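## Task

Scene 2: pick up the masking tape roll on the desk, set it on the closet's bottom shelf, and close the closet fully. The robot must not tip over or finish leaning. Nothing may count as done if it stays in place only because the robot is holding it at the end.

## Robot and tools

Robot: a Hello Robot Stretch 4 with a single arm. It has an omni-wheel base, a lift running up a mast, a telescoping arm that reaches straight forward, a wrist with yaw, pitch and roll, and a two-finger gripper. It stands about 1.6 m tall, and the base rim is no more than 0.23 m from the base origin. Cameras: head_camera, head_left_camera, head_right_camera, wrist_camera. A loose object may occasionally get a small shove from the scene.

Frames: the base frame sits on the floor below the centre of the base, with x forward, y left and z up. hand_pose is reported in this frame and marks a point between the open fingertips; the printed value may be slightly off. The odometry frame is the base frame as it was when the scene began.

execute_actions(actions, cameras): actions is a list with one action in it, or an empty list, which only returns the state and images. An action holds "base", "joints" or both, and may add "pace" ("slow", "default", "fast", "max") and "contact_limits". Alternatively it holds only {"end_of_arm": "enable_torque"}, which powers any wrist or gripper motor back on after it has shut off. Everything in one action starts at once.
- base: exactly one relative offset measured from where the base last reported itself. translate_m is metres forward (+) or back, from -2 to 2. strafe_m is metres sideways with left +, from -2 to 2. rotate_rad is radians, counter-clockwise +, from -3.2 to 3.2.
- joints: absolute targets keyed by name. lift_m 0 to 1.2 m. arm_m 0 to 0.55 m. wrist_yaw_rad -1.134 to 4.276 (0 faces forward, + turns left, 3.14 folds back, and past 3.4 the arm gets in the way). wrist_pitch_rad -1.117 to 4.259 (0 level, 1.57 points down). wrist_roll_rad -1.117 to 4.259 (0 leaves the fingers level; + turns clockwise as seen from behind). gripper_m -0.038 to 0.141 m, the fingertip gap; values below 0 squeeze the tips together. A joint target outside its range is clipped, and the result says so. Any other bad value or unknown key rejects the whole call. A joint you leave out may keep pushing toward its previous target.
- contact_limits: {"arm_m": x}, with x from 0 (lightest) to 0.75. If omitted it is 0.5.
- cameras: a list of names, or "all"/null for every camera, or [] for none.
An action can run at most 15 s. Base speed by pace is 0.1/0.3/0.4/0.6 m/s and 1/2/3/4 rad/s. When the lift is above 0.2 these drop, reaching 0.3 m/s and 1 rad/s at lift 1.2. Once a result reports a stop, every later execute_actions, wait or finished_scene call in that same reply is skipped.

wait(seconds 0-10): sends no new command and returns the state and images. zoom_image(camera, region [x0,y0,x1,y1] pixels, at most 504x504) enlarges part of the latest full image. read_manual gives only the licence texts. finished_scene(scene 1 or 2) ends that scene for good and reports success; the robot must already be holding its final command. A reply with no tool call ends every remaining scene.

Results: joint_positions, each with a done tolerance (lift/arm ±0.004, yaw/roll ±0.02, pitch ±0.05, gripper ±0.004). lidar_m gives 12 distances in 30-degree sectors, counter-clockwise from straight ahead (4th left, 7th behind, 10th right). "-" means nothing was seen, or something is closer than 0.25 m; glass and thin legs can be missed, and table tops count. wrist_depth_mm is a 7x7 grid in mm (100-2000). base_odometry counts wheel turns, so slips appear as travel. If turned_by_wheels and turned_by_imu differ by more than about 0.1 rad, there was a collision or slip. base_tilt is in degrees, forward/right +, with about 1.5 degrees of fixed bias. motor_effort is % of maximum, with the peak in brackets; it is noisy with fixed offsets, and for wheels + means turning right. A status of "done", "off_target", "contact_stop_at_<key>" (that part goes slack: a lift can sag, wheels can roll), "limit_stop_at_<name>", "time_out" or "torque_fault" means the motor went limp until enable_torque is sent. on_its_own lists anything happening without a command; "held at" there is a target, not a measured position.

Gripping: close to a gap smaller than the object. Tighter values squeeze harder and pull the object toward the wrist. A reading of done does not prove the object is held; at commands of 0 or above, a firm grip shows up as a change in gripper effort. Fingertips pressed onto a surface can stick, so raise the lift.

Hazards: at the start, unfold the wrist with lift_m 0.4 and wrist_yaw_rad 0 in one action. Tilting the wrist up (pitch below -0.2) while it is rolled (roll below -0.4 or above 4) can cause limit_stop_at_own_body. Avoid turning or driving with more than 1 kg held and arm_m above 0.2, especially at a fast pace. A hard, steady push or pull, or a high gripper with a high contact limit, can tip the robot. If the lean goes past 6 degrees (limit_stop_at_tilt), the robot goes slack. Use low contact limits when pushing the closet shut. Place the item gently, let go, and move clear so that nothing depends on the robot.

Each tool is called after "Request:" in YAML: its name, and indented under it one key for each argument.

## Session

Request:
execute_actions:
  actions:
    - {"base":{"rotate_rad":3.1},"joints":{"lift_m":0.7,"wrist_yaw_rad":0,"gripper_m":-0.02}}

Scene clock: 2.83 s.
base_odometry: x=+0.000 y=+0.000 heading=+3.099 (m, m, rad; odometry frame)
turned_by_wheels: +3.099 (rad since the last result)
turned_by_imu: +3.139 (rad since the last result)
base_tilt: forward=+0.1 right=-0.3 (deg)
lidar_m: 1.07 1.03 1.11 1.25 1.18 1.27 1.80 2.17 2.25 2.53 2.48 2.59
base_status: done
joint_positions: lift_m=+0.700 arm_m=-0.003 wrist_yaw_rad=+0.000 wrist_pitch_rad=-0.012 wrist_roll_rad=+0.016 gripper_m=-0.020
joint_status: all done
motor_effort: lift_m=+22(26) arm_m=-1(1) wrist_yaw_rad=-1(8) wrist_pitch_rad=-8(7) wrist_roll_rad=-1(1) gripper_m=-14(14) wheel_0=-3(9) wheel_1=-3(9) wheel_2=-3(7) (%)
hand_pose: x=+0.4568 y=-0.0873 z=+0.8814 quat_wxyz=(+1.000, +0.008, -0.006, +0.000) (m; base frame)
wrist_depth_mm: 1430 1576 1756 1983 - - - / 1430 1576 1756 1921 - - - / 1464 1576 1756 1983 - - - / 1430 1182 1756 1983 - - - / 1464 1576 1808 1863 - - - / 1499 1576 181 202 182 - - / 1464 1537 1808 - 1983 1863 -
pictures: head_camera, head_left_camera, head_right_camera, wrist_camera
Images, in order (width x height): head_camera 420x560, head_left_camera 420x672, head_right_camera 420x672, wrist_camera 616x392.

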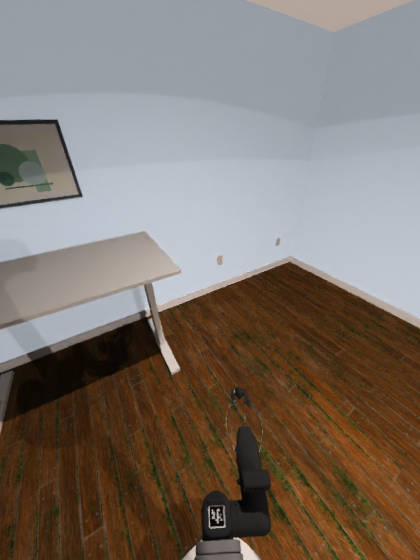

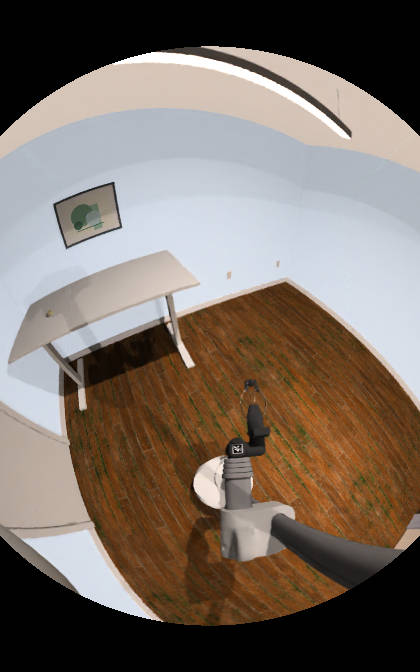

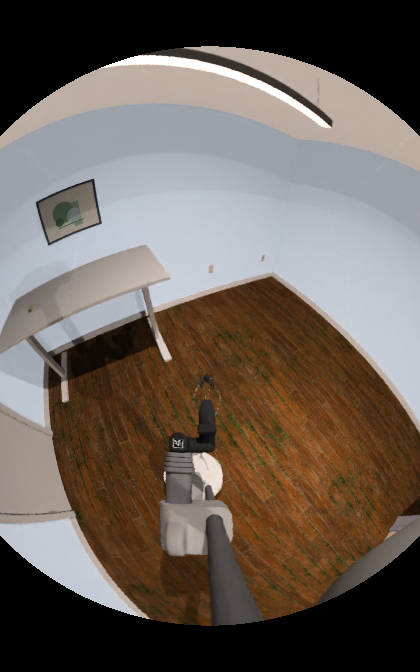

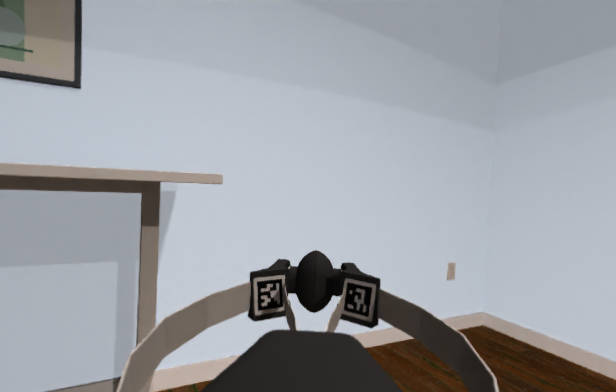

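Request:
execute_actions:
  actions:
    - {"base":{"rotate_rad":-2.36}}

Scene clock: 5.37 s.
base_odometry: x=+0.000 y=+0.000 heading=+0.740 (m, m, rad; odometry frame)
turned_by_wheels: -2.359 (rad since the last result)
turned_by_imu: -2.387 (rad since the last result)
base_tilt: forward=+0.2 right=-0.3 (deg)
lidar_m: 2.16 2.49 2.47 2.49 2.16 1.02 1.04 1.27 1.22 1.22 1.42 2.15
base_status: done
joint_positions: lift_m=+0.700 arm_m=-0.003 wrist_yaw_rad=+0.000 wrist_pitch_rad=-0.012 wrist_roll_rad=+0.016 gripper_m=-0.020
joint_status: not commanded
motor_effort: lift_m=+20(22) arm_m=-1(1) wrist_yaw_rad=+0(1) wrist_pitch_rad=-7(7) wrist_roll_rad=-1(1) gripper_m=-13(13) wheel_0=+3(8) wheel_1=+3(9) wheel_2=+3(11) (%)
hand_pose: x=+0.4568 y=-0.0874 z=+0.8816 quat_wxyz=(+1.000, +0.008, -0.006, +0.000) (m; base frame)
wrist_depth_mm: - - - - 1921 1808 - / - - - - 1983 1808 - / - - - - 1863 1808 - / - - - - 1921 1808 - / - - - - 1983 1808 - / - - 181 201 182 1921 - / 1921 1708 1921 - 1983 1708 -
pictures: head_camera, head_left_camera, head_right_camera, wrist_camera
Images, in order (width x height): head_camera 420x560, head_left_camera 420x672, head_right_camera 420x672, wrist_camera 616x392.

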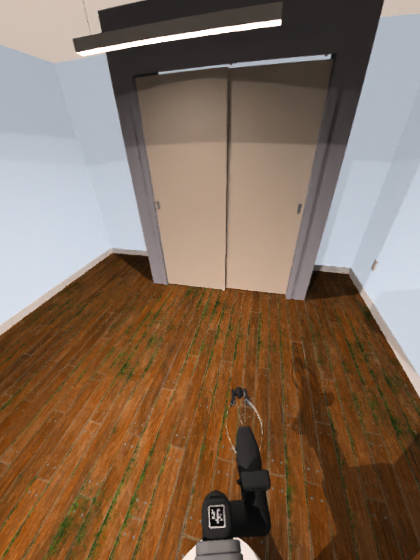

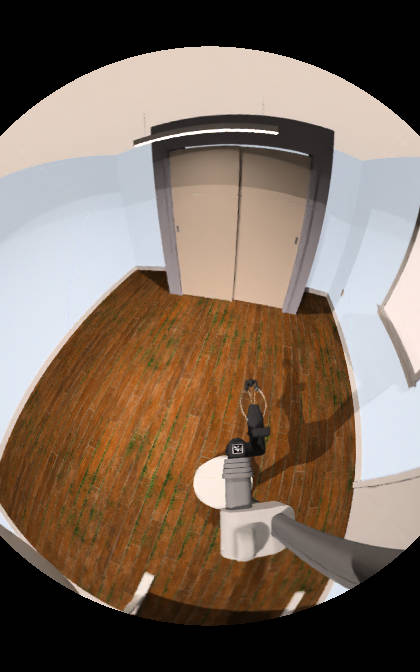

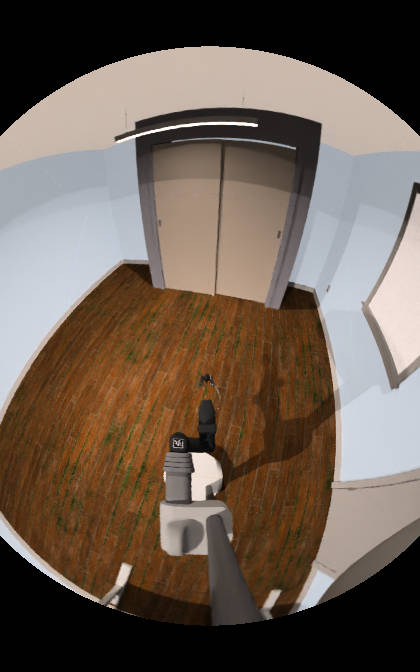

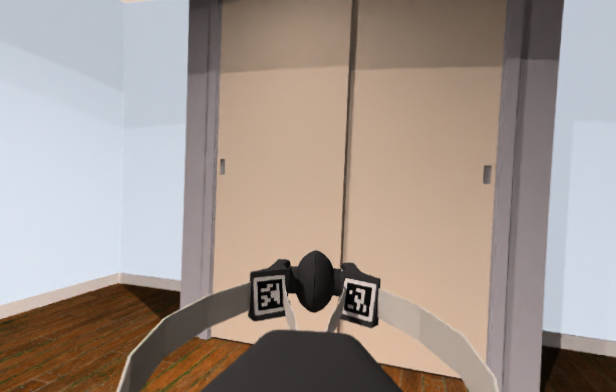

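Request:
execute_actions:
  actions:
    - {"base":{"rotate_rad":-0.15}}
  cameras: []

Request:
execute_actions:
  actions:
    - {"base":{"strafe_m":-0.7},"pace":"fast"}
  cameras: []

Request:
execute_actions:
  actions:
    - {"base":{"translate_m":1.3},"pace":"fast"}
  cameras: ["head_camera","wrist_camera"]

Scene clock: 6.30 s.
base_odometry: x=+0.000 y=+0.000 heading=+0.591 (m, m, rad; odometry frame)
turned_by_wheels: -0.149 (rad since the last result)
turned_by_imu: -0.151 (rad since the last result)
base_tilt: forward=+0.3 right=-0.3 (deg)
lidar_m: 2.17 2.34 2.54 2.47 2.36 1.07 1.03 1.16 1.23 1.20 1.33 2.05
base_status: done
joint_positions: lift_m=+0.700 arm_m=-0.003 wrist_yaw_rad=+0.000 wrist_pitch_rad=-0.012 wrist_roll_rad=+0.016 gripper_m=-0.020
joint_status: not commanded
motor_effort: lift_m=+20(20) arm_m=-1(1) wrist_yaw_rad=-1(0) wrist_pitch_rad=-7(7) wrist_roll_rad=-1(1) gripper_m=-13(14) wheel_0=+3(7) wheel_1=+3(6) wheel_2=+3(7) (%)
hand_pose: x=+0.4568 y=-0.0874 z=+0.8816 quat_wxyz=(+1.000, +0.008, -0.006, +0.000) (m; base frame)
wrist_depth_mm: - - 1983 - 1921 - - / - - - 1983 1921 - - / - - - - 1983 - - / - - - - 1921 - - / - - - - 1921 - - / - - 181 202 182 - - / 1921 1661 1983 - 1863 1863 -
pictures: none
No camera images: the call's "cameras" was empty. Leave "cameras" out to get every camera's image.

Scene clock: 9.27 s.
base_odometry: x=+0.390 y=-0.581 heading=+0.591 (m, m, rad; odometry frame)
turned_by_wheels: +0.000 (rad since the last result)
turned_by_imu: -0.002 (rad since the last result)
base_tilt: forward=+0.3 right=-0.4 (deg)
lidar_m: 2.03 2.28 3.22 3.19 1.47 1.15 1.13 0.70 0.52 0.52 0.57 0.83
base_status: done
joint_positions: lift_m=+0.700 arm_m=-0.003 wrist_yaw_rad=+0.000 wrist_pitch_rad=-0.012 wrist_roll_rad=+0.016 gripper_m=-0.020
joint_status: not commanded
motor_effort: lift_m=+21(20) arm_m=-1(1) wrist_yaw_rad=+0(0) wrist_pitch_rad=-7(7) wrist_roll_rad=-1(1) gripper_m=-12(14) wheel_0=-3(11) wheel_1=+1(13) wheel_2=+0(3) (%)
hand_pose: x=+0.4568 y=-0.0874 z=+0.8816 quat_wxyz=(+1.000, +0.008, -0.006, +0.000) (m; base frame)
wrist_depth_mm: - 1983 - 1921 - 1708 931 / - - - 1921 - 1618 931 / - - - 1983 - 1576 904 / - - - 1863 - 1576 904 / - - 1983 1863 - 1576 878 / - - 181 201 182 1537 891 / 1921 1708 1983 - - 1160 891
pictures: none
No camera images: the call's "cameras" was empty. Leave "cameras" out to get every camera's image.

Scene clock: 13.87 s.
base_odometry: x=+1.470 y=+0.143 heading=+0.591 (m, m, rad; odometry frame)
turned_by_wheels: +0.000 (rad since the last result)
turned_by_imu: +0.000 (rad since the last result)
base_tilt: forward=+0.3 right=-0.4 (deg)
lidar_m: 0.74 0.88 1.25 3.01 3.25 2.50 1.89 0.87 0.68 0.64 0.74 1.14
base_status: done
joint_positions: lift_m=+0.700 arm_m=-0.003 wrist_yaw_rad=+0.000 wrist_pitch_rad=-0.012 wrist_roll_rad=+0.016 gripper_m=-0.020
joint_status: not commanded
motor_effort: lift_m=+20(20) arm_m=-1(1) wrist_yaw_rad=-1(1) wrist_pitch_rad=-7(7) wrist_roll_rad=-1(1) gripper_m=-12(13) wheel_0=+0(8) wheel_1=+1(8) wheel_2=+2(13) (%)
hand_pose: x=+0.4568 y=-0.0874 z=+0.8816 quat_wxyz=(+1.000, +0.008, -0.006, +0.000) (m; base frame)
wrist_depth_mm: 668 640 544 535 1229 1205 1182 / 668 647 544 549 1255 1205 1182 / 676 654 549 544 1255 1205 1160 / 683 647 554 539 1255 1205 1205 / 676 654 554 539 1255 1205 1182 / 676 654 182 201 182 1229 1182 / 683 654 554 - 1281 1205 1138
pictures: head_camera, wrist_camera
Images, in order (width x height): head_camera 420x560, wrist_camera 616x392.

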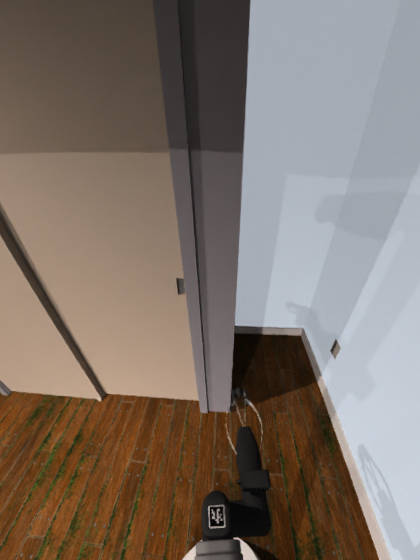

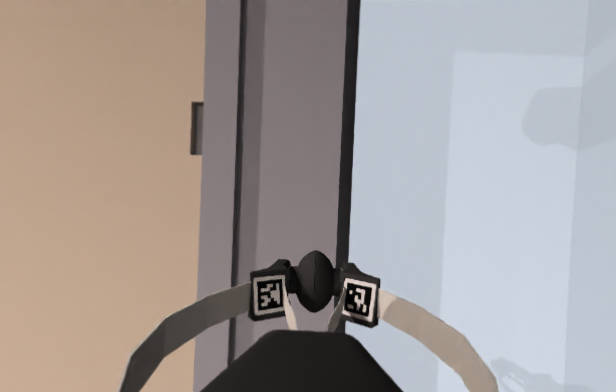

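Request:
execute_actions:
  actions:
    - {"base":{"rotate_rad":-0.08},"joints":{"lift_m":0.86}}
  cameras: []

Request:
execute_actions:
  actions:
    - {"base":{"strafe_m":0.29},"joints":{"arm_m":0.2}}
  cameras: ["head_camera","wrist_camera"]

Scene clock: 15.70 s.
base_odometry: x=+1.470 y=+0.143 heading=+0.511 (m, m, rad; odometry frame)
turned_by_wheels: -0.080 (rad since the last result)
turned_by_imu: -0.080 (rad since the last result)
base_tilt: forward=+0.1 right=-0.5 (deg)
lidar_m: 0.73 0.86 1.17 3.02 3.18 3.33 2.62 0.94 0.69 0.64 0.75 1.04
base_status: done
joint_positions: lift_m=+0.860 arm_m=-0.003 wrist_yaw_rad=+0.000 wrist_pitch_rad=-0.012 wrist_roll_rad=+0.016 gripper_m=-0.020
joint_status: all done
motor_effort: lift_m=+22(23) arm_m=-1(1) wrist_yaw_rad=-1(1) wrist_pitch_rad=-6(7) wrist_roll_rad=-1(1) gripper_m=-13(11) wheel_0=+1(5) wheel_1=+2(6) wheel_2=+2(9) (%)
hand_pose: x=+0.4568 y=-0.0874 z=+1.0414 quat_wxyz=(+1.000, +0.008, -0.006, +0.000) (m; base frame)
wrist_depth_mm: 627 621 544 627 1281 1229 1042 / 634 627 544 676 1255 1255 1025 / 640 627 544 741 1281 1229 1008 / 634 627 544 820 1281 1281 991 / 634 627 554 549 1281 1281 991 / 634 634 181 202 181 1281 991 / 640 549 554 - 1308 1205 976
pictures: none
No camera images: the call's "cameras" was empty. Leave "cameras" out to get every camera's image.

Scene clock: 18.00 s.
base_odometry: x=+1.328 y=+0.396 heading=+0.511 (m, m, rad; odometry frame)
turned_by_wheels: +0.000 (rad since the last result)
turned_by_imu: +0.001 (rad since the last result)
base_tilt: forward=+0.2 right=-0.2 (deg)
lidar_m: 0.77 0.88 1.18 2.73 2.88 3.30 2.80 1.39 0.97 0.95 1.05 0.78
base_status: done
joint_positions: lift_m=+0.860 arm_m=+0.199 wrist_yaw_rad=+0.000 wrist_pitch_rad=-0.012 wrist_roll_rad=+0.016 gripper_m=-0.020
joint_status: all done
motor_effort: lift_m=+21(22) arm_m=+6(6) wrist_yaw_rad=+0(0) wrist_pitch_rad=-6(7) wrist_roll_rad=-1(1) gripper_m=-12(13) wheel_0=+1(10) wheel_1=-1(12) wheel_2=+0(2) (%)
hand_pose: x=+0.6583 y=-0.0874 z=+1.0415 quat_wxyz=(+1.000, +0.008, -0.006, +0.000) (m; base frame)
wrist_depth_mm: 427 424 413 410 327 336 332 / 430 424 421 413 329 338 332 / 433 424 415 410 330 338 334 / 433 427 421 418 332 340 334 / 436 430 421 415 332 342 338 / 436 430 181 201 182 343 340 / 436 430 427 - 334 340 338
pictures: head_camera, wrist_camera
Images, in order (width x height): head_camera 420x560, wrist_camera 616x392.

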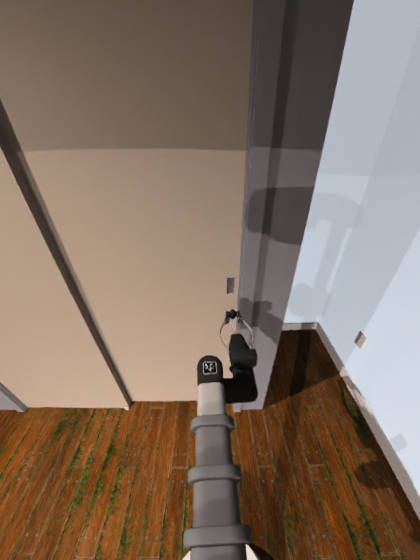

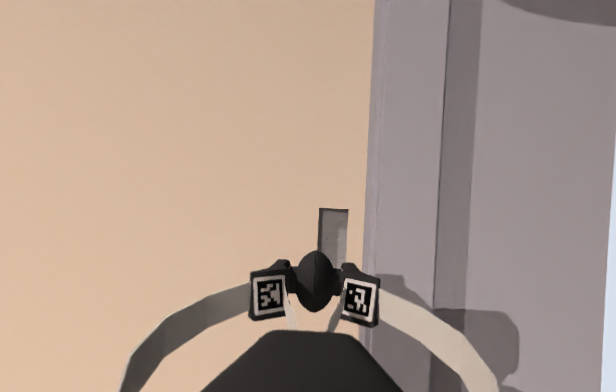

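Request:
execute_actions:
  actions:
    - {"base":{"strafe_m":0.075},"joints":{"wrist_yaw_rad":-0.4,"arm_m":0.33}}
  cameras: ["head_camera","wrist_camera"]

Scene clock: 19.63 s.
base_odometry: x=+1.291 y=+0.461 heading=+0.511 (m, m, rad; odometry frame)
turned_by_wheels: +0.000 (rad since the last result)
turned_by_imu: +0.001 (rad since the last result)
base_tilt: forward=+0.2 right=-0.2 (deg)
lidar_m: 0.80 0.85 1.18 2.65 2.80 3.30 3.25 1.49 1.06 1.02 1.14 0.77
base_status: done
joint_positions: lift_m=+0.860 arm_m=+0.329 wrist_yaw_rad=-0.400 wrist_pitch_rad=-0.012 wrist_roll_rad=+0.016 gripper_m=-0.020
joint_status: all done
motor_effort: lift_m=+21(21) arm_m=+6(5) wrist_yaw_rad=-1(7) wrist_pitch_rad=-7(7) wrist_roll_rad=-1(1) gripper_m=-13(13) wheel_0=+1(10) wheel_1=-1(10) wheel_2=+0(1) (%)
hand_pose: x=+0.7315 y=-0.1928 z=+1.0415 quat_wxyz=(+0.980, +0.006, -0.007, -0.199) (m; base frame)
wrist_depth_mm: 272 290 312 317 278 324 1008 / 272 291 312 310 281 325 991 / 273 291 315 306 283 329 1008 / 274 294 317 301 301 330 1008 / 277 296 317 273 304 334 1008 / 278 296 182 202 182 338 1008 / 279 291 317 - 307 332 1008
pictures: head_camera, wrist_camera
Images, in order (width x height): head_camera 420x560, wrist_camera 616x392.

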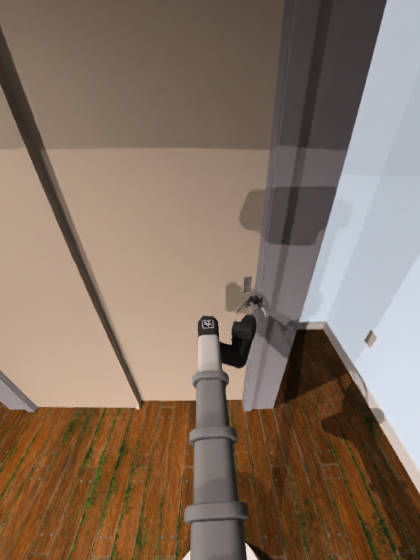

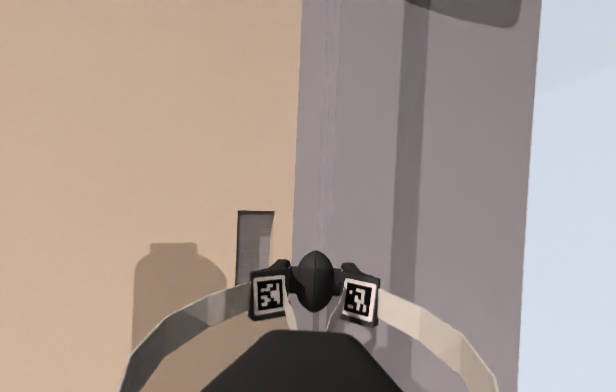

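Request:
execute_actions:
  actions:
    - {"base":{"strafe_m":0.024},"joints":{"arm_m":0.38}}
  cameras: ["wrist_camera"]

Request:
execute_actions:
  actions:
    - {"joints":{"arm_m":0.46},"contact_limits":{"arm_m":0.12},"pace":"slow"}
  cameras: ["wrist_camera"]

Scene clock: 20.73 s.
base_odometry: x=+1.279 y=+0.482 heading=+0.511 (m, m, rad; odometry frame)
turned_by_wheels: +0.000 (rad since the last result)
turned_by_imu: +0.000 (rad since the last result)
base_tilt: forward=+0.3 right=-0.5 (deg)
lidar_m: 0.81 0.87 1.17 2.63 2.77 3.30 3.27 1.52 1.10 1.04 1.15 0.77
base_status: done
joint_positions: lift_m=+0.860 arm_m=+0.379 wrist_yaw_rad=-0.400 wrist_pitch_rad=-0.012 wrist_roll_rad=+0.016 gripper_m=-0.020
joint_status: all done
motor_effort: lift_m=+22(21) arm_m=+6(8) wrist_yaw_rad=+0(1) wrist_pitch_rad=-7(6) wrist_roll_rad=-1(1) gripper_m=-14(12) wheel_0=+0(9) wheel_1=+0(10) wheel_2=+0(1) (%)
hand_pose: x=+0.7815 y=-0.1928 z=+1.0415 quat_wxyz=(+0.980, +0.006, -0.007, -0.199) (m; base frame)
wrist_depth_mm: 229 246 264 285 238 262 287 / 231 246 265 287 237 265 290 / 231 247 266 289 236 266 294 / 234 249 267 291 237 268 297 / 234 251 268 291 238 271 300 / 235 250 181 201 182 271 303 / 236 247 268 - 236 259 306
pictures: wrist_camera
Images, in order (width x height): wrist_camera 616x392.

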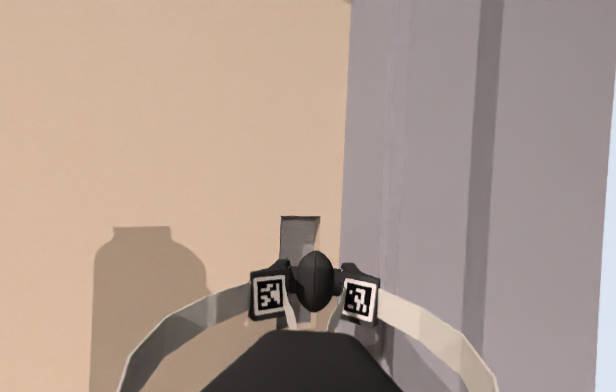

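Scene clock: 22.33 s.
base_odometry: x=+1.279 y=+0.482 heading=+0.511 (m, m, rad; odometry frame)
turned_by_wheels: +0.000 (rad since the last result)
turned_by_imu: +0.000 (rad since the last result)
base_tilt: forward=+0.2 right=-0.3 (deg)
lidar_m: 0.81 0.87 1.18 2.64 2.77 3.32 2.77 1.49 1.09 1.04 1.15 0.77
base_status: not commanded
joint_positions: lift_m=+0.860 arm_m=+0.439 wrist_yaw_rad=-0.414 wrist_pitch_rad=-0.012 wrist_roll_rad=+0.016 gripper_m=-0.020
joint_status: arm_m contact_stop (moved +0.060 of +0.081)
on_its_own: arm_m is slack since a contact_stop (your +0.460 is given up); wrist_yaw_rad is at rest, and its effort (+40) is outside its rest range (-13 to +13)
motor_effort: lift_m=+21(22) arm_m=+0(15) wrist_yaw_rad=+40(49) wrist_pitch_rad=-7(8) wrist_roll_rad=-1(1) gripper_m=-10(13) wheel_0=+2(2) wheel_1=+1(1) wheel_2=-6(6) (%)
contact_limits: arm_m 0.12
hand_pose: x=+0.8386 y=-0.1961 z=+1.0415 quat_wxyz=(+0.979, +0.006, -0.007, -0.205) (m; base frame)
wrist_depth_mm: 181 194 210 228 229 181 212 / 182 195 211 229 226 183 214 / 183 196 212 230 224 182 216 / 185 198 213 233 223 183 218 / 185 199 215 229 220 185 220 / 186 199 179 200 182 186 222 / 187 196 214 - 206 185 224
pictures: wrist_camera
Images, in order (width x height): wrist_camera 616x392.

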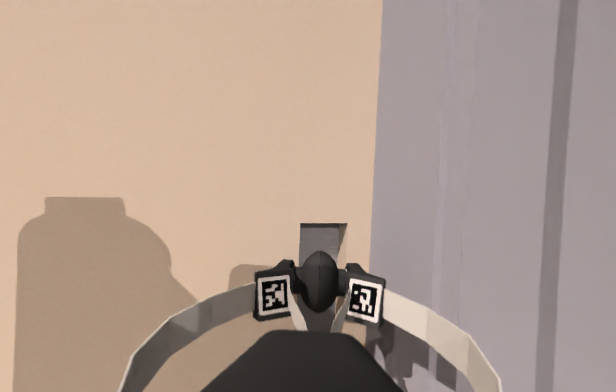

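Request:
execute_actions:
  actions:
    - {"base":{"strafe_m":0.13},"joints":{"arm_m":0.435},"pace":"slow"}
  cameras: ["wrist_camera","head_camera"]

Scene clock: 24.83 s.
base_odometry: x=+1.216 y=+0.595 heading=+0.511 (m, m, rad; odometry frame)
turned_by_wheels: +0.000 (rad since the last result)
turned_by_imu: +0.001 (rad since the last result)
base_tilt: forward=+0.2 right=-0.3 (deg)
lidar_m: 0.82 0.87 1.16 2.50 2.64 3.27 3.25 1.66 1.22 1.17 1.27 0.83
base_status: done
joint_positions: lift_m=+0.860 arm_m=+0.436 wrist_yaw_rad=-0.400 wrist_pitch_rad=-0.012 wrist_roll_rad=+0.016 gripper_m=-0.020
joint_status: all done
motor_effort: lift_m=+20(21) arm_m=-5(3) wrist_yaw_rad=+0(39) wrist_pitch_rad=-8(8) wrist_roll_rad=-1(1) gripper_m=-13(14) wheel_0=-3(7) wheel_1=+3(7) wheel_2=-2(5) (%)
hand_pose: x=+0.8384 y=-0.1929 z=+1.0415 quat_wxyz=(+0.980, +0.006, -0.007, -0.199) (m; base frame)
wrist_depth_mm: 185 198 213 229 250 274 271 / 186 199 214 232 252 278 268 / 187 200 215 234 254 279 267 / 188 202 216 235 256 282 265 / 189 202 219 230 258 293 264 / 190 202 182 201 182 293 264 / 191 198 216 - 262 283 263
pictures: head_camera, wrist_camera
Images, in order (width x height): head_camera 420x560, wrist_camera 616x392.

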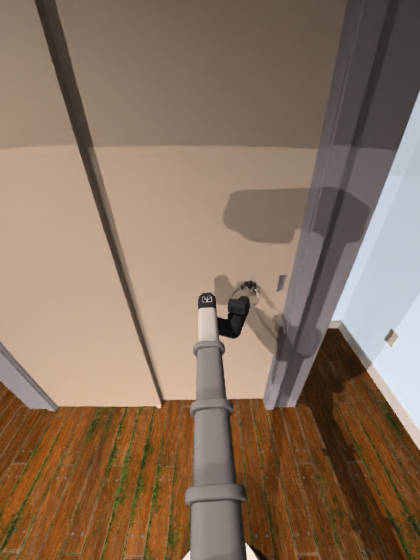

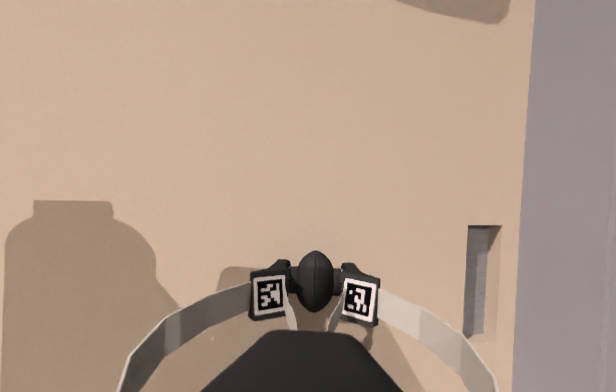

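Request:
execute_actions:
  actions:
    - {"joints":{"arm_m":0.36,"wrist_roll_rad":1.57}}
  cameras: []

Request:
execute_actions:
  actions:
    - {"base":{"strafe_m":-0.122},"joints":{"lift_m":0.875}}
  cameras: []

Request:
execute_actions:
  actions:
    - {"joints":{"arm_m":0.48},"contact_limits":{"arm_m":0.12},"pace":"slow"}
  cameras: ["wrist_camera","head_camera"]

Scene clock: 26.70 s.
base_odometry: x=+1.216 y=+0.595 heading=+0.511 (m, m, rad; odometry frame)
turned_by_wheels: +0.000 (rad since the last result)
turned_by_imu: +0.001 (rad since the last result)
base_tilt: forward=+0.3 right=-0.4 (deg)
lidar_m: 0.82 0.87 1.18 2.50 2.65 3.30 3.25 1.72 1.23 1.17 1.28 0.84
base_status: not commanded
joint_positions: lift_m=+0.860 arm_m=+0.361 wrist_yaw_rad=-0.400 wrist_pitch_rad=-0.012 wrist_roll_rad=+1.570 gripper_m=-0.020
joint_status: all done
motor_effort: lift_m=+21(21) arm_m=-6(7) wrist_yaw_rad=-1(0) wrist_pitch_rad=-8(7) wrist_roll_rad=+0(7) gripper_m=-14(16) wheel_0=-3(3) wheel_1=+2(3) wheel_2=-2(2) (%)
hand_pose: x=+0.7636 y=-0.1929 z=+1.0415 quat_wxyz=(+0.694, +0.692, -0.144, -0.137) (m; base frame)
wrist_depth_mm: 310 310 307 309 306 306 304 / 355 345 336 327 319 312 306 / 357 355 357 366 359 355 349 / 338 338 338 338 336 336 334 / 320 320 319 319 320 319 319 / 303 304 181 202 182 303 301 / 290 285 289 - 289 286 287
pictures: none
No camera images: the call's "cameras" was empty. Leave "cameras" out to get every camera's image.

Scene clock: 28.30 s.
base_odometry: x=+1.275 y=+0.489 heading=+0.511 (m, m, rad; odometry frame)
turned_by_wheels: +0.000 (rad since the last result)
turned_by_imu: +0.000 (rad since the last result)
base_tilt: forward=+0.4 right=-0.3 (deg)
lidar_m: 0.81 0.86 1.16 2.61 2.77 3.31 2.79 1.53 1.11 1.03 1.15 0.79
base_status: done
joint_positions: lift_m=+0.875 arm_m=+0.361 wrist_yaw_rad=-0.400 wrist_pitch_rad=-0.012 wrist_roll_rad=+1.570 gripper_m=-0.020
joint_status: all done
motor_effort: lift_m=+22(26) arm_m=-6(6) wrist_yaw_rad=+1(0) wrist_pitch_rad=-7(8) wrist_roll_rad=+1(1) gripper_m=-13(15) wheel_0=+1(9) wheel_1=-1(9) wheel_2=+0(2) (%)
hand_pose: x=+0.7636 y=-0.1929 z=+1.0564 quat_wxyz=(+0.694, +0.692, -0.144, -0.137) (m; base frame)
wrist_depth_mm: 319 319 320 319 319 317 317 / 298 298 300 300 298 298 297 / 266 266 265 265 265 265 281 / 278 266 265 256 256 253 252 / 317 317 315 317 315 312 309 / 300 300 181 201 182 300 301 / 287 282 286 - 286 282 286
pictures: none
No camera images: the call's "cameras" was empty. Leave "cameras" out to get every camera's image.

Scene clock: 30.07 s.
base_odometry: x=+1.275 y=+0.489 heading=+0.511 (m, m, rad; odometry frame)
turned_by_wheels: +0.000 (rad since the last result)
turned_by_imu: +0.001 (rad since the last result)
base_tilt: forward=+0.3 right=-0.3 (deg)
lidar_m: 0.81 0.89 1.18 2.61 2.77 3.30 2.80 1.49 1.12 1.05 1.14 0.78
base_status: not commanded
joint_positions: lift_m=+0.875 arm_m=+0.444 wrist_yaw_rad=-0.413 wrist_pitch_rad=-0.012 wrist_roll_rad=+1.570 gripper_m=-0.020
joint_status: arm_m contact_stop (moved +0.083 of +0.119)
on_its_own: arm_m is slack since a contact_stop (your +0.480 is given up); wrist_yaw_rad is at rest, and its effort (+37) is outside its rest range (-13 to +13)
motor_effort: lift_m=+22(22) arm_m=+0(15) wrist_yaw_rad=+37(48) wrist_pitch_rad=-7(7) wrist_roll_rad=+0(0) gripper_m=-9(14) wheel_0=+8(7) wheel_1=+1(1) wheel_2=-4(4) (%)
contact_limits: arm_m 0.12
hand_pose: x=+0.8438 y=-0.1958 z=+1.0565 quat_wxyz=(+0.693, +0.691, -0.149, -0.141) (m; base frame)
wrist_depth_mm: 219 220 220 219 220 219 218 / 189 189 189 189 188 187 187 / 195 193 190 184 181 181 179 / 248 247 245 245 234 224 218 / 237 237 236 239 246 237 236 / 224 224 182 215 185 224 224 / 214 211 215 - 213 209 213
pictures: head_camera, wrist_camera
Images, in order (width x height): head_camera 420x560, wrist_camera 616x392.

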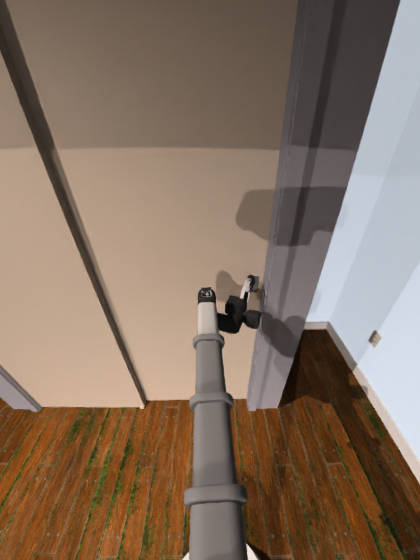

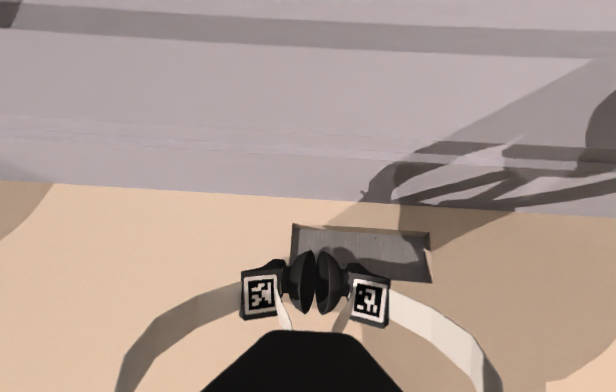

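Request:
execute_actions:
  actions:
    - {"joints":{"arm_m":0.41}}
  cameras: []

Request:
execute_actions:
  actions:
    - {"base":{"strafe_m":-0.018},"joints":{"lift_m":0.84}}
  cameras: []

Request:
execute_actions:
  actions:
    - {"joints":{"arm_m":0.49},"contact_limits":{"arm_m":0.12},"pace":"slow"}
  cameras: ["wrist_camera","head_camera"]

Scene clock: 31.13 s.
base_odometry: x=+1.275 y=+0.489 heading=+0.511 (m, m, rad; odometry frame)
turned_by_wheels: +0.000 (rad since the last result)
turned_by_imu: +0.000 (rad since the last result)
base_tilt: forward=+0.4 right=-0.2 (deg)
lidar_m: 0.80 0.86 1.16 2.62 2.78 3.32 2.78 1.53 1.11 1.05 1.14 0.77
base_status: not commanded
joint_positions: lift_m=+0.875 arm_m=+0.411 wrist_yaw_rad=-0.400 wrist_pitch_rad=-0.012 wrist_roll_rad=+1.570 gripper_m=-0.020
joint_status: all done
motor_effort: lift_m=+22(22) arm_m=-6(6) wrist_yaw_rad=+1(36) wrist_pitch_rad=-6(6) wrist_roll_rad=+0(0) gripper_m=-14(14) wheel_0=+4(8) wheel_1=+1(1) wheel_2=-1(4) (%)
hand_pose: x=+0.8136 y=-0.1929 z=+1.0565 quat_wxyz=(+0.694, +0.692, -0.145, -0.137) (m; base frame)
wrist_depth_mm: 255 255 255 255 254 254 254 / 223 222 222 222 238 238 237 / 214 212 211 209 208 208 208 / 273 272 259 248 236 226 219 / 265 264 265 271 271 264 263 / 253 251 181 201 182 251 251 / 241 236 238 - 238 236 239
pictures: none
No camera images: the call's "cameras" was empty. Leave "cameras" out to get every camera's image.

Scene clock: 32.10 s.
base_odometry: x=+1.284 y=+0.473 heading=+0.511 (m, m, rad; odometry frame)
turned_by_wheels: +0.000 (rad since the last result)
turned_by_imu: +0.000 (rad since the last result)
base_tilt: forward=+0.2 right=-0.2 (deg)
lidar_m: 0.81 0.85 1.17 2.64 2.77 3.32 3.25 1.49 1.08 1.02 1.13 0.76
base_status: done
joint_positions: lift_m=+0.840 arm_m=+0.411 wrist_yaw_rad=-0.400 wrist_pitch_rad=-0.012 wrist_roll_rad=+1.570 gripper_m=-0.020
joint_status: all done
motor_effort: lift_m=+17(23) arm_m=-6(6) wrist_yaw_rad=+0(1) wrist_pitch_rad=-6(6) wrist_roll_rad=+0(0) gripper_m=-13(12) wheel_0=+2(10) wheel_1=-1(10) wheel_2=+0(0) (%)
hand_pose: x=+0.8136 y=-0.1929 z=+1.0218 quat_wxyz=(+0.694, +0.692, -0.145, -0.137) (m; base frame)
wrist_depth_mm: 254 254 254 254 253 253 253 / 239 239 238 238 237 238 237 / 208 208 208 208 208 208 208 / 225 214 212 208 200 202 200 / 265 264 264 263 260 257 258 / 252 251 181 202 182 250 250 / 239 235 238 - 238 236 238
pictures: none
No camera images: the call's "cameras" was empty. Leave "cameras" out to get every camera's image.

Scene clock: 33.53 s.
base_odometry: x=+1.284 y=+0.473 heading=+0.511 (m, m, rad; odometry frame)
turned_by_wheels: -0.001 (rad since the last result)
turned_by_imu: +0.000 (rad since the last result)
base_tilt: forward=+0.2 right=-0.2 (deg)
lidar_m: 0.82 0.86 1.17 2.63 2.77 3.32 3.25 1.48 1.08 1.02 1.14 0.77
base_status: not commanded
joint_positions: lift_m=+0.840 arm_m=+0.456 wrist_yaw_rad=-0.418 wrist_pitch_rad=-0.012 wrist_roll_rad=+1.570 gripper_m=-0.020
joint_status: arm_m contact_stop (moved +0.045 of +0.079)
on_its_own: arm_m is slack since a contact_stop (your +0.490 is given up); wrist_yaw_rad is at rest, and its effort (+52) is outside its rest range (-13 to +13)
motor_effort: lift_m=+18(17) arm_m=+0(14) wrist_yaw_rad=+52(66) wrist_pitch_rad=-6(6) wrist_roll_rad=+0(0) gripper_m=-8(14) wheel_0=+3(3) wheel_1=-1(1) wheel_2=-10(10) (%)
contact_limits: arm_m 0.12
hand_pose: x=+0.8555 y=-0.1970 z=+1.0218 quat_wxyz=(+0.693, +0.690, -0.151, -0.143) (m; base frame)
wrist_depth_mm: 206 206 206 206 206 205 205 / 175 176 175 175 175 175 174 / 167 166 166 164 164 163 163 / 211 202 193 183 176 171 169 / 225 225 227 225 225 223 222 / 213 213 183 208 184 213 213 / 203 200 205 - 202 198 202
pictures: head_camera, wrist_camera
Images, in order (width x height): head_camera 420x560, wrist_camera 616x392.

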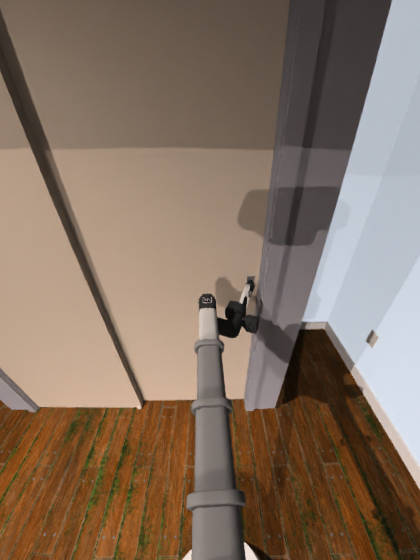

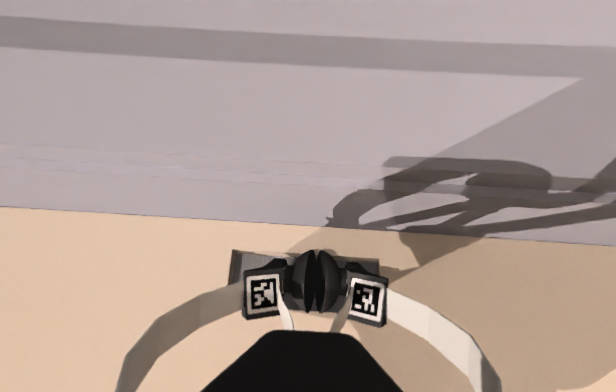

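Went 1.2 cm deeper. Try.

Request:
execute_actions:
  actions:
    - {"base":{"strafe_m":0.1},"joints":{"arm_m":0.455},"pace":"slow"}
  cameras: ["wrist_camera","head_camera"]

Scene clock: 35.77 s.
base_odometry: x=+1.235 y=+0.560 heading=+0.510 (m, m, rad; odometry frame)
turned_by_wheels: +0.000 (rad since the last result)
turned_by_imu: +0.000 (rad since the last result)
base_tilt: forward=+0.3 right=-0.2 (deg)
lidar_m: 0.83 0.87 1.18 2.52 2.67 3.28 3.26 1.64 1.18 1.13 1.21 0.79
base_status: done
joint_positions: lift_m=+0.840 arm_m=+0.456 wrist_yaw_rad=-0.406 wrist_pitch_rad=-0.012 wrist_roll_rad=+1.570 gripper_m=-0.020
joint_status: all done
on_its_own: wrist_yaw_rad is at rest, and its effort (+17) is outside its rest range (-13 to +13)
motor_effort: lift_m=+18(18) arm_m=-3(3) wrist_yaw_rad=+17(51) wrist_pitch_rad=-6(6) wrist_roll_rad=+0(0) gripper_m=-10(12) wheel_0=-3(12) wheel_1=+5(4) wheel_2=-6(6) (%)
hand_pose: x=+0.8569 y=-0.1942 z=+1.0218 quat_wxyz=(+0.694, +0.691, -0.147, -0.139) (m; base frame)
wrist_depth_mm: 231 227 220 216 213 208 206 / 287 279 272 264 258 253 248 / 564 574 549 535 521 504 496 / 564 723 691 759 676 683 668 / 227 227 229 229 226 227 226 / 215 215 181 203 183 215 215 / 206 202 205 - 204 200 205
pictures: head_camera, wrist_camera
Images, in order (width x height): head_camera 420x560, wrist_camera 616x392.

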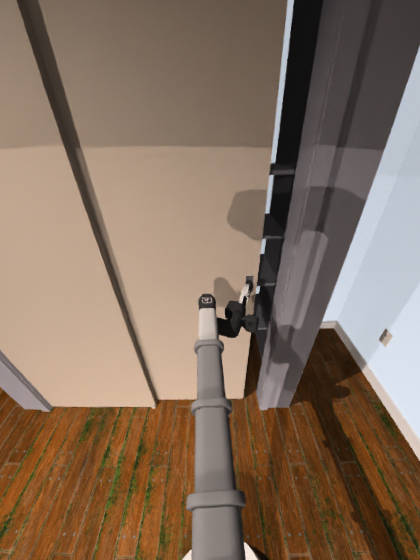

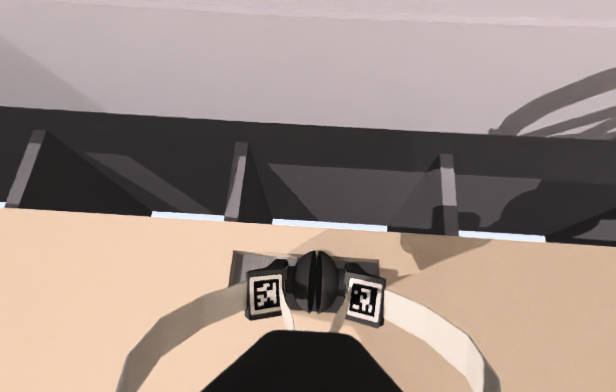

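Request:
execute_actions:
  actions:
    - {"base":{"strafe_m":0.35},"joints":{"arm_m":0.46,"wrist_yaw_rad":-0.4},"pace":"slow"}
  cameras: ["wrist_camera","head_camera"]

Scene clock: 40.47 s.
base_odometry: x=+1.064 y=+0.866 heading=+0.510 (m, m, rad; odometry frame)
turned_by_wheels: +0.000 (rad since the last result)
turned_by_imu: +0.001 (rad since the last result)
base_tilt: forward=+0.2 right=-0.4 (deg)
lidar_m: 0.80 0.83 1.14 2.20 2.29 3.29 3.23 2.07 1.54 1.49 1.12 1.01
base_status: done
joint_positions: lift_m=+0.840 arm_m=+0.459 wrist_yaw_rad=-0.400 wrist_pitch_rad=-0.012 wrist_roll_rad=+1.570 gripper_m=-0.020
joint_status: all done
motor_effort: lift_m=+18(17) arm_m=+6(10) wrist_yaw_rad=+0(39) wrist_pitch_rad=-7(7) wrist_roll_rad=+0(0) gripper_m=-13(14) wheel_0=-2(14) wheel_1=+2(6) wheel_2=-2(6) (%)
hand_pose: x=+0.8615 y=-0.1929 z=+1.0218 quat_wxyz=(+0.694, +0.692, -0.145, -0.137) (m; base frame)
wrist_depth_mm: 842 778 820 798 759 778 768 / 991 798 976 976 891 946 854 / 647 820 1042 1025 891 1025 842 / 597 831 960 976 842 976 831 / 234 235 236 235 234 234 477 / 224 223 181 201 182 222 222 / 213 209 212 - 212 210 211
pictures: head_camera, wrist_camera
Images, in order (width x height): head_camera 420x560, wrist_camera 616x392.

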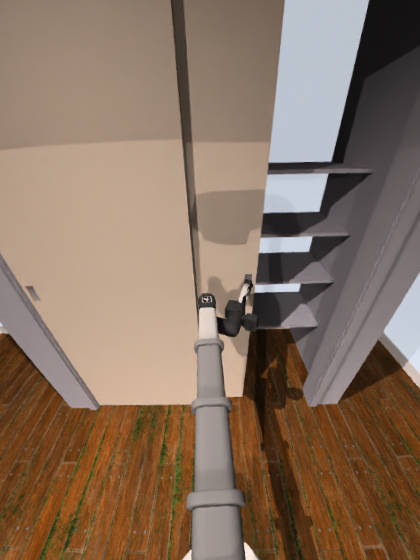

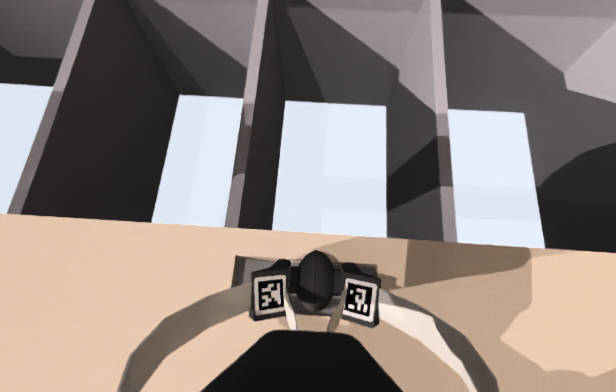

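Request:
execute_actions:
  actions:
    - {"joints":{"arm_m":0.0}}
  cameras: []

Request:
execute_actions:
  actions:
    - {"base":{"strafe_m":-0.2},"joints":{"lift_m":0.4,"wrist_roll_rad":0,"wrist_yaw_rad":0,"wrist_pitch_rad":0.2}}

Scene clock: 43.03 s.
base_odometry: x=+1.064 y=+0.866 heading=+0.510 (m, m, rad; odometry frame)
turned_by_wheels: +0.000 (rad since the last result)
turned_by_imu: +0.001 (rad since the last result)
base_tilt: forward=+0.4 right=-0.2 (deg)
lidar_m: 0.79 0.83 1.15 2.18 2.30 3.30 3.25 2.07 1.56 1.48 1.10 1.00
base_status: not commanded
joint_positions: lift_m=+0.840 arm_m=+0.001 wrist_yaw_rad=-0.400 wrist_pitch_rad=-0.012 wrist_roll_rad=+1.570 gripper_m=-0.020
joint_status: all done
motor_effort: lift_m=+17(18) arm_m=-6(7) wrist_yaw_rad=+0(0) wrist_pitch_rad=-7(7) wrist_roll_rad=+0(0) gripper_m=-14(13) wheel_0=-2(2) wheel_1=+2(2) wheel_2=-2(2) (%)
hand_pose: x=+0.4037 y=-0.1929 z=+1.0218 quat_wxyz=(+0.694, +0.692, -0.144, -0.137) (m; base frame)
wrist_depth_mm: 809 809 809 820 809 809 798 / 866 854 820 798 778 759 750 / 1397 1336 1205 1229 1182 1098 1118 / 1499 1499 1430 1499 1464 1255 1430 / 1397 1397 1397 1205 1397 1255 1366 / 668 661 181 201 182 1078 1281 / 640 627 634 - 634 627 634
pictures: none
No camera images: the call's "cameras" was empty. Leave "cameras" out to get every camera's image.

Scene clock: 45.77 s.
base_odometry: x=+1.162 y=+0.691 heading=+0.510 (m, m, rad; odometry frame)
turned_by_wheels: +0.000 (rad since the last result)
turned_by_imu: +0.000 (rad since the last result)
base_tilt: forward=+0.3 right=-0.2 (deg)
lidar_m: 0.83 0.85 1.17 2.38 2.54 3.31 3.23 1.83 1.35 1.28 1.39 0.88
base_status: done
joint_positions: lift_m=+0.400 arm_m=+0.001 wrist_yaw_rad=+0.000 wrist_pitch_rad=+0.202 wrist_roll_rad=+0.001 gripper_m=-0.020
joint_status: all done
motor_effort: lift_m=+18(15) arm_m=-6(7) wrist_yaw_rad=+0(6) wrist_pitch_rad=-6(5) wrist_roll_rad=-2(8) gripper_m=-14(11) wheel_0=+0(9) wheel_1=+1(10) wheel_2=+0(2) (%)
hand_pose: x=+0.4546 y=-0.0875 z=+0.5205 quat_wxyz=(+0.995, +0.000, +0.101, +0.000) (m; base frame)
wrist_depth_mm: 549 585 580 878 960 917 759 / 574 609 603 1255 1255 1182 609 / 597 634 621 1281 1281 1160 597 / 615 647 647 1336 1336 1008 591 / 647 676 668 1366 1366 1118 580 / 683 683 181 201 182 1078 580 / 699 683 723 - 931 683 597
pictures: head_camera, head_left_camera, head_right_camera, wrist_camera
Images, in order (width x height): head_camera 420x560, head_left_camera 420x672, head_right_camera 420x672, wrist_camera 616x392.

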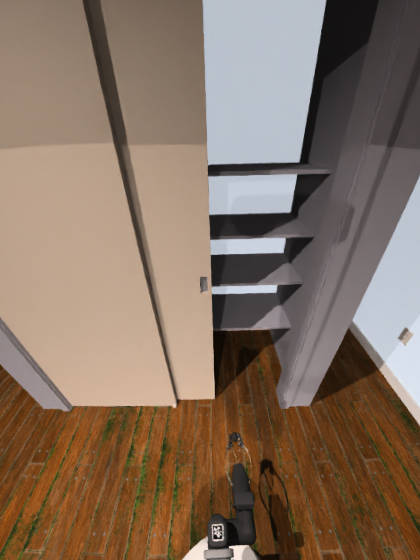

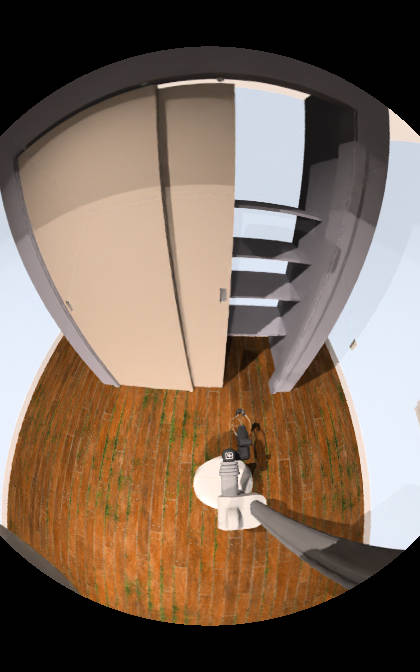

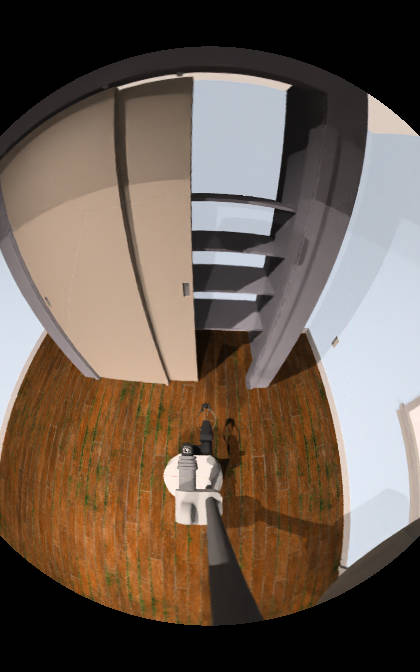

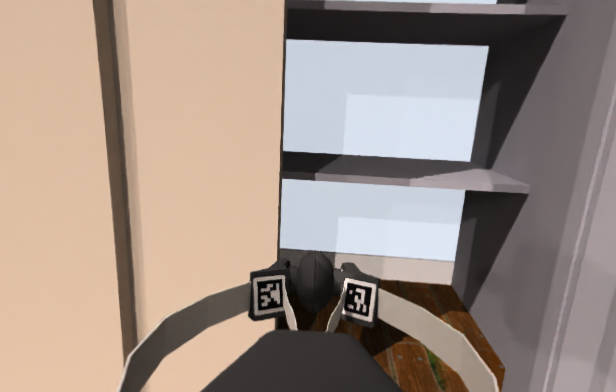

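Request:
execute_actions:
  actions:
    - {"base":{"rotate_rad":3.1},"joints":{"lift_m":0.2,"wrist_pitch_rad":0,"gripper_m":0.1},"pace":"fast"}
  cameras: []

Request:
execute_actions:
  actions:
    - {"base":{"translate_m":1.4},"pace":"fast"}
  cameras: ["head_camera","head_left_camera"]

Scene clock: 48.30 s.
base_odometry: x=+1.162 y=+0.691 heading=-2.673 (m, m, rad; odometry frame)
turned_by_wheels: +3.100 (rad since the last result)
turned_by_imu: +3.139 (rad since the last result)
base_tilt: forward=+0.3 right=-0.3 (deg)
lidar_m: 2.37 1.85 1.33 1.28 1.36 0.87 0.83 0.86 1.16 2.42 2.53 3.35
base_status: done
joint_positions: lift_m=+0.200 arm_m=+0.001 wrist_yaw_rad=+0.000 wrist_pitch_rad=+0.003 wrist_roll_rad=+0.001 gripper_m=+0.100
joint_status: all done
motor_effort: lift_m=+18(16) arm_m=-6(6) wrist_yaw_rad=-1(2) wrist_pitch_rad=-7(11) wrist_roll_rad=-3(2) gripper_m=-1(13) wheel_0=+1(10) wheel_1=+0(10) wheel_2=+1(12) (%)
hand_pose: x=+0.4605 y=-0.0873 z=+0.3776 quat_wxyz=(+1.000, +0.000, +0.001, +0.000) (m; base frame)
wrist_depth_mm: 1921 - - - - - - / 1863 - - - - - - / 1863 - - - - - - / 1921 - - - - - - / 1808 1983 - - - - - / 1160 1182 1025 1281 219 1281 1430 / 820 798 891 - 904 878 976
pictures: none
No camera images: the call's "cameras" was empty. Leave "cameras" out to get every camera's image.

Scene clock: 53.10 s.
base_odometry: x=-0.087 y=+0.058 heading=-2.673 (m, m, rad; odometry frame)
turned_by_wheels: +0.000 (rad since the last result)
turned_by_imu: +0.000 (rad since the last result)
base_tilt: forward=+0.2 right=-0.4 (deg)
lidar_m: 0.97 1.04 1.34 1.29 1.35 1.87 2.20 2.30 2.53 2.39 2.52 1.04
base_status: done
joint_positions: lift_m=+0.200 arm_m=+0.001 wrist_yaw_rad=+0.000 wrist_pitch_rad=+0.003 wrist_roll_rad=+0.001 gripper_m=+0.100
joint_status: not commanded
motor_effort: lift_m=+18(18) arm_m=-6(6) wrist_yaw_rad=-1(1) wrist_pitch_rad=-8(8) wrist_roll_rad=-3(2) gripper_m=-3(3) wheel_0=+1(8) wheel_1=+0(8) wheel_2=+1(12) (%)
hand_pose: x=+0.4605 y=-0.0874 z=+0.3776 quat_wxyz=(+1.000, +0.000, +0.001, +0.000) (m; base frame)
wrist_depth_mm: 1366 1205 1160 1118 1182 1618 1576 / 1661 1661 1618 1576 1618 1618 1576 / 1661 1661 1661 1661 1618 1576 1576 / 1708 1708 1661 1618 1661 1618 1618 / 1708 1661 1618 1661 1618 1618 1618 / 1138 1182 1025 1182 220 1308 1464 / 831 778 904 - 904 878 960
pictures: head_camera, head_left_camera
Images, in order (width x height): head_camera 420x560, head_left_camera 420x672.

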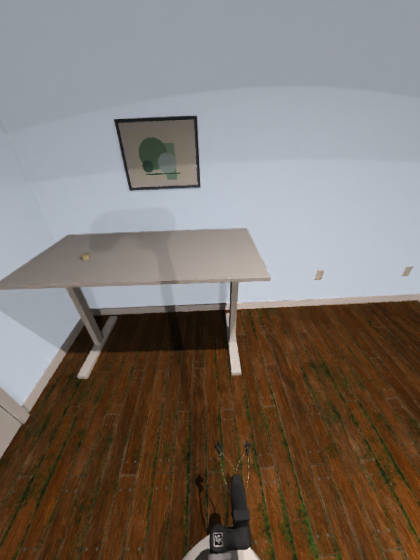

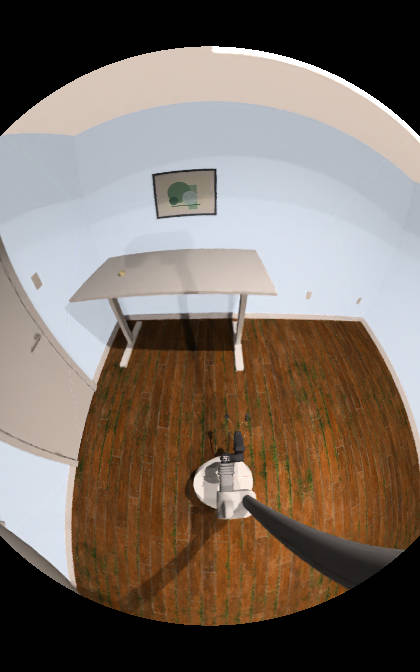

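Request:
execute_actions:
  actions:
    - {"base":{"strafe_m":0.8},"joints":{"lift_m":0.9,"wrist_pitch_rad":0.3},"pace":"fast"}
  cameras: ["head_camera","wrist_camera"]

Scene clock: 56.33 s.
base_odometry: x=+0.274 y=-0.655 heading=-2.673 (m, m, rad; odometry frame)
turned_by_wheels: +0.000 (rad since the last result)
turned_by_imu: +0.003 (rad since the last result)
base_tilt: forward=+0.3 right=-0.3 (deg)
lidar_m: 0.99 0.71 0.51 0.48 0.52 0.70 2.17 2.40 3.35 3.22 1.40 1.04
base_status: done
joint_positions: lift_m=+0.900 arm_m=+0.001 wrist_yaw_rad=+0.000 wrist_pitch_rad=+0.302 wrist_roll_rad=+0.001 gripper_m=+0.100
joint_status: all done
motor_effort: lift_m=+22(23) arm_m=-6(6) wrist_yaw_rad=-1(1) wrist_pitch_rad=-6(7) wrist_roll_rad=-3(2) gripper_m=-2(2) wheel_0=+2(12) wheel_1=-3(14) wheel_2=+0(1) (%)
hand_pose: x=+0.4474 y=-0.0874 z=+0.9922 quat_wxyz=(+0.989, +0.000, +0.150, +0.000) (m; base frame)
wrist_depth_mm: 831 1205 1499 1499 1464 1464 1430 / 831 1205 1576 1537 1537 1537 1499 / 854 1078 1098 976 1042 946 976 / 854 1229 1756 1756 1756 1661 1661 / 854 1281 1708 1863 1808 1756 1708 / 878 1205 1397 1808 220 1863 1756 / 878 1160 1430 - 1537 1499 1464
pictures: head_camera, wrist_camera
Images, in order (width x height): head_camera 420x560, wrist_camera 616x392.

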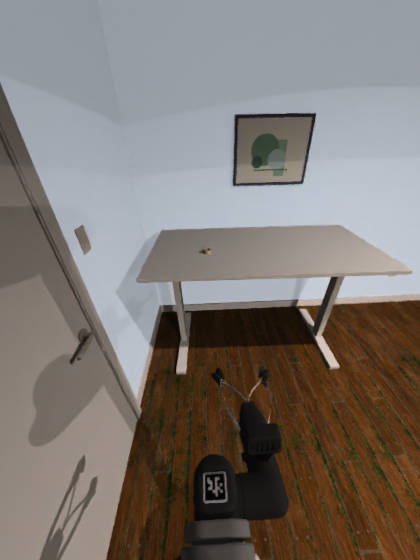

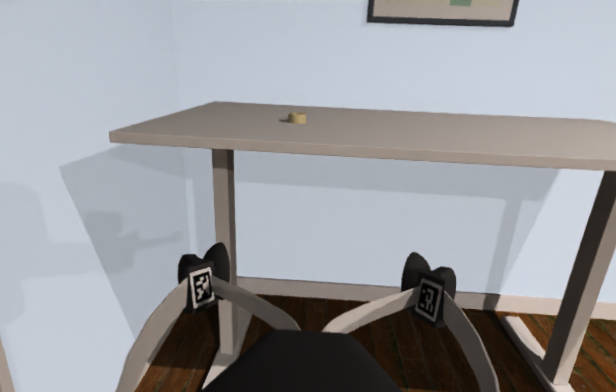

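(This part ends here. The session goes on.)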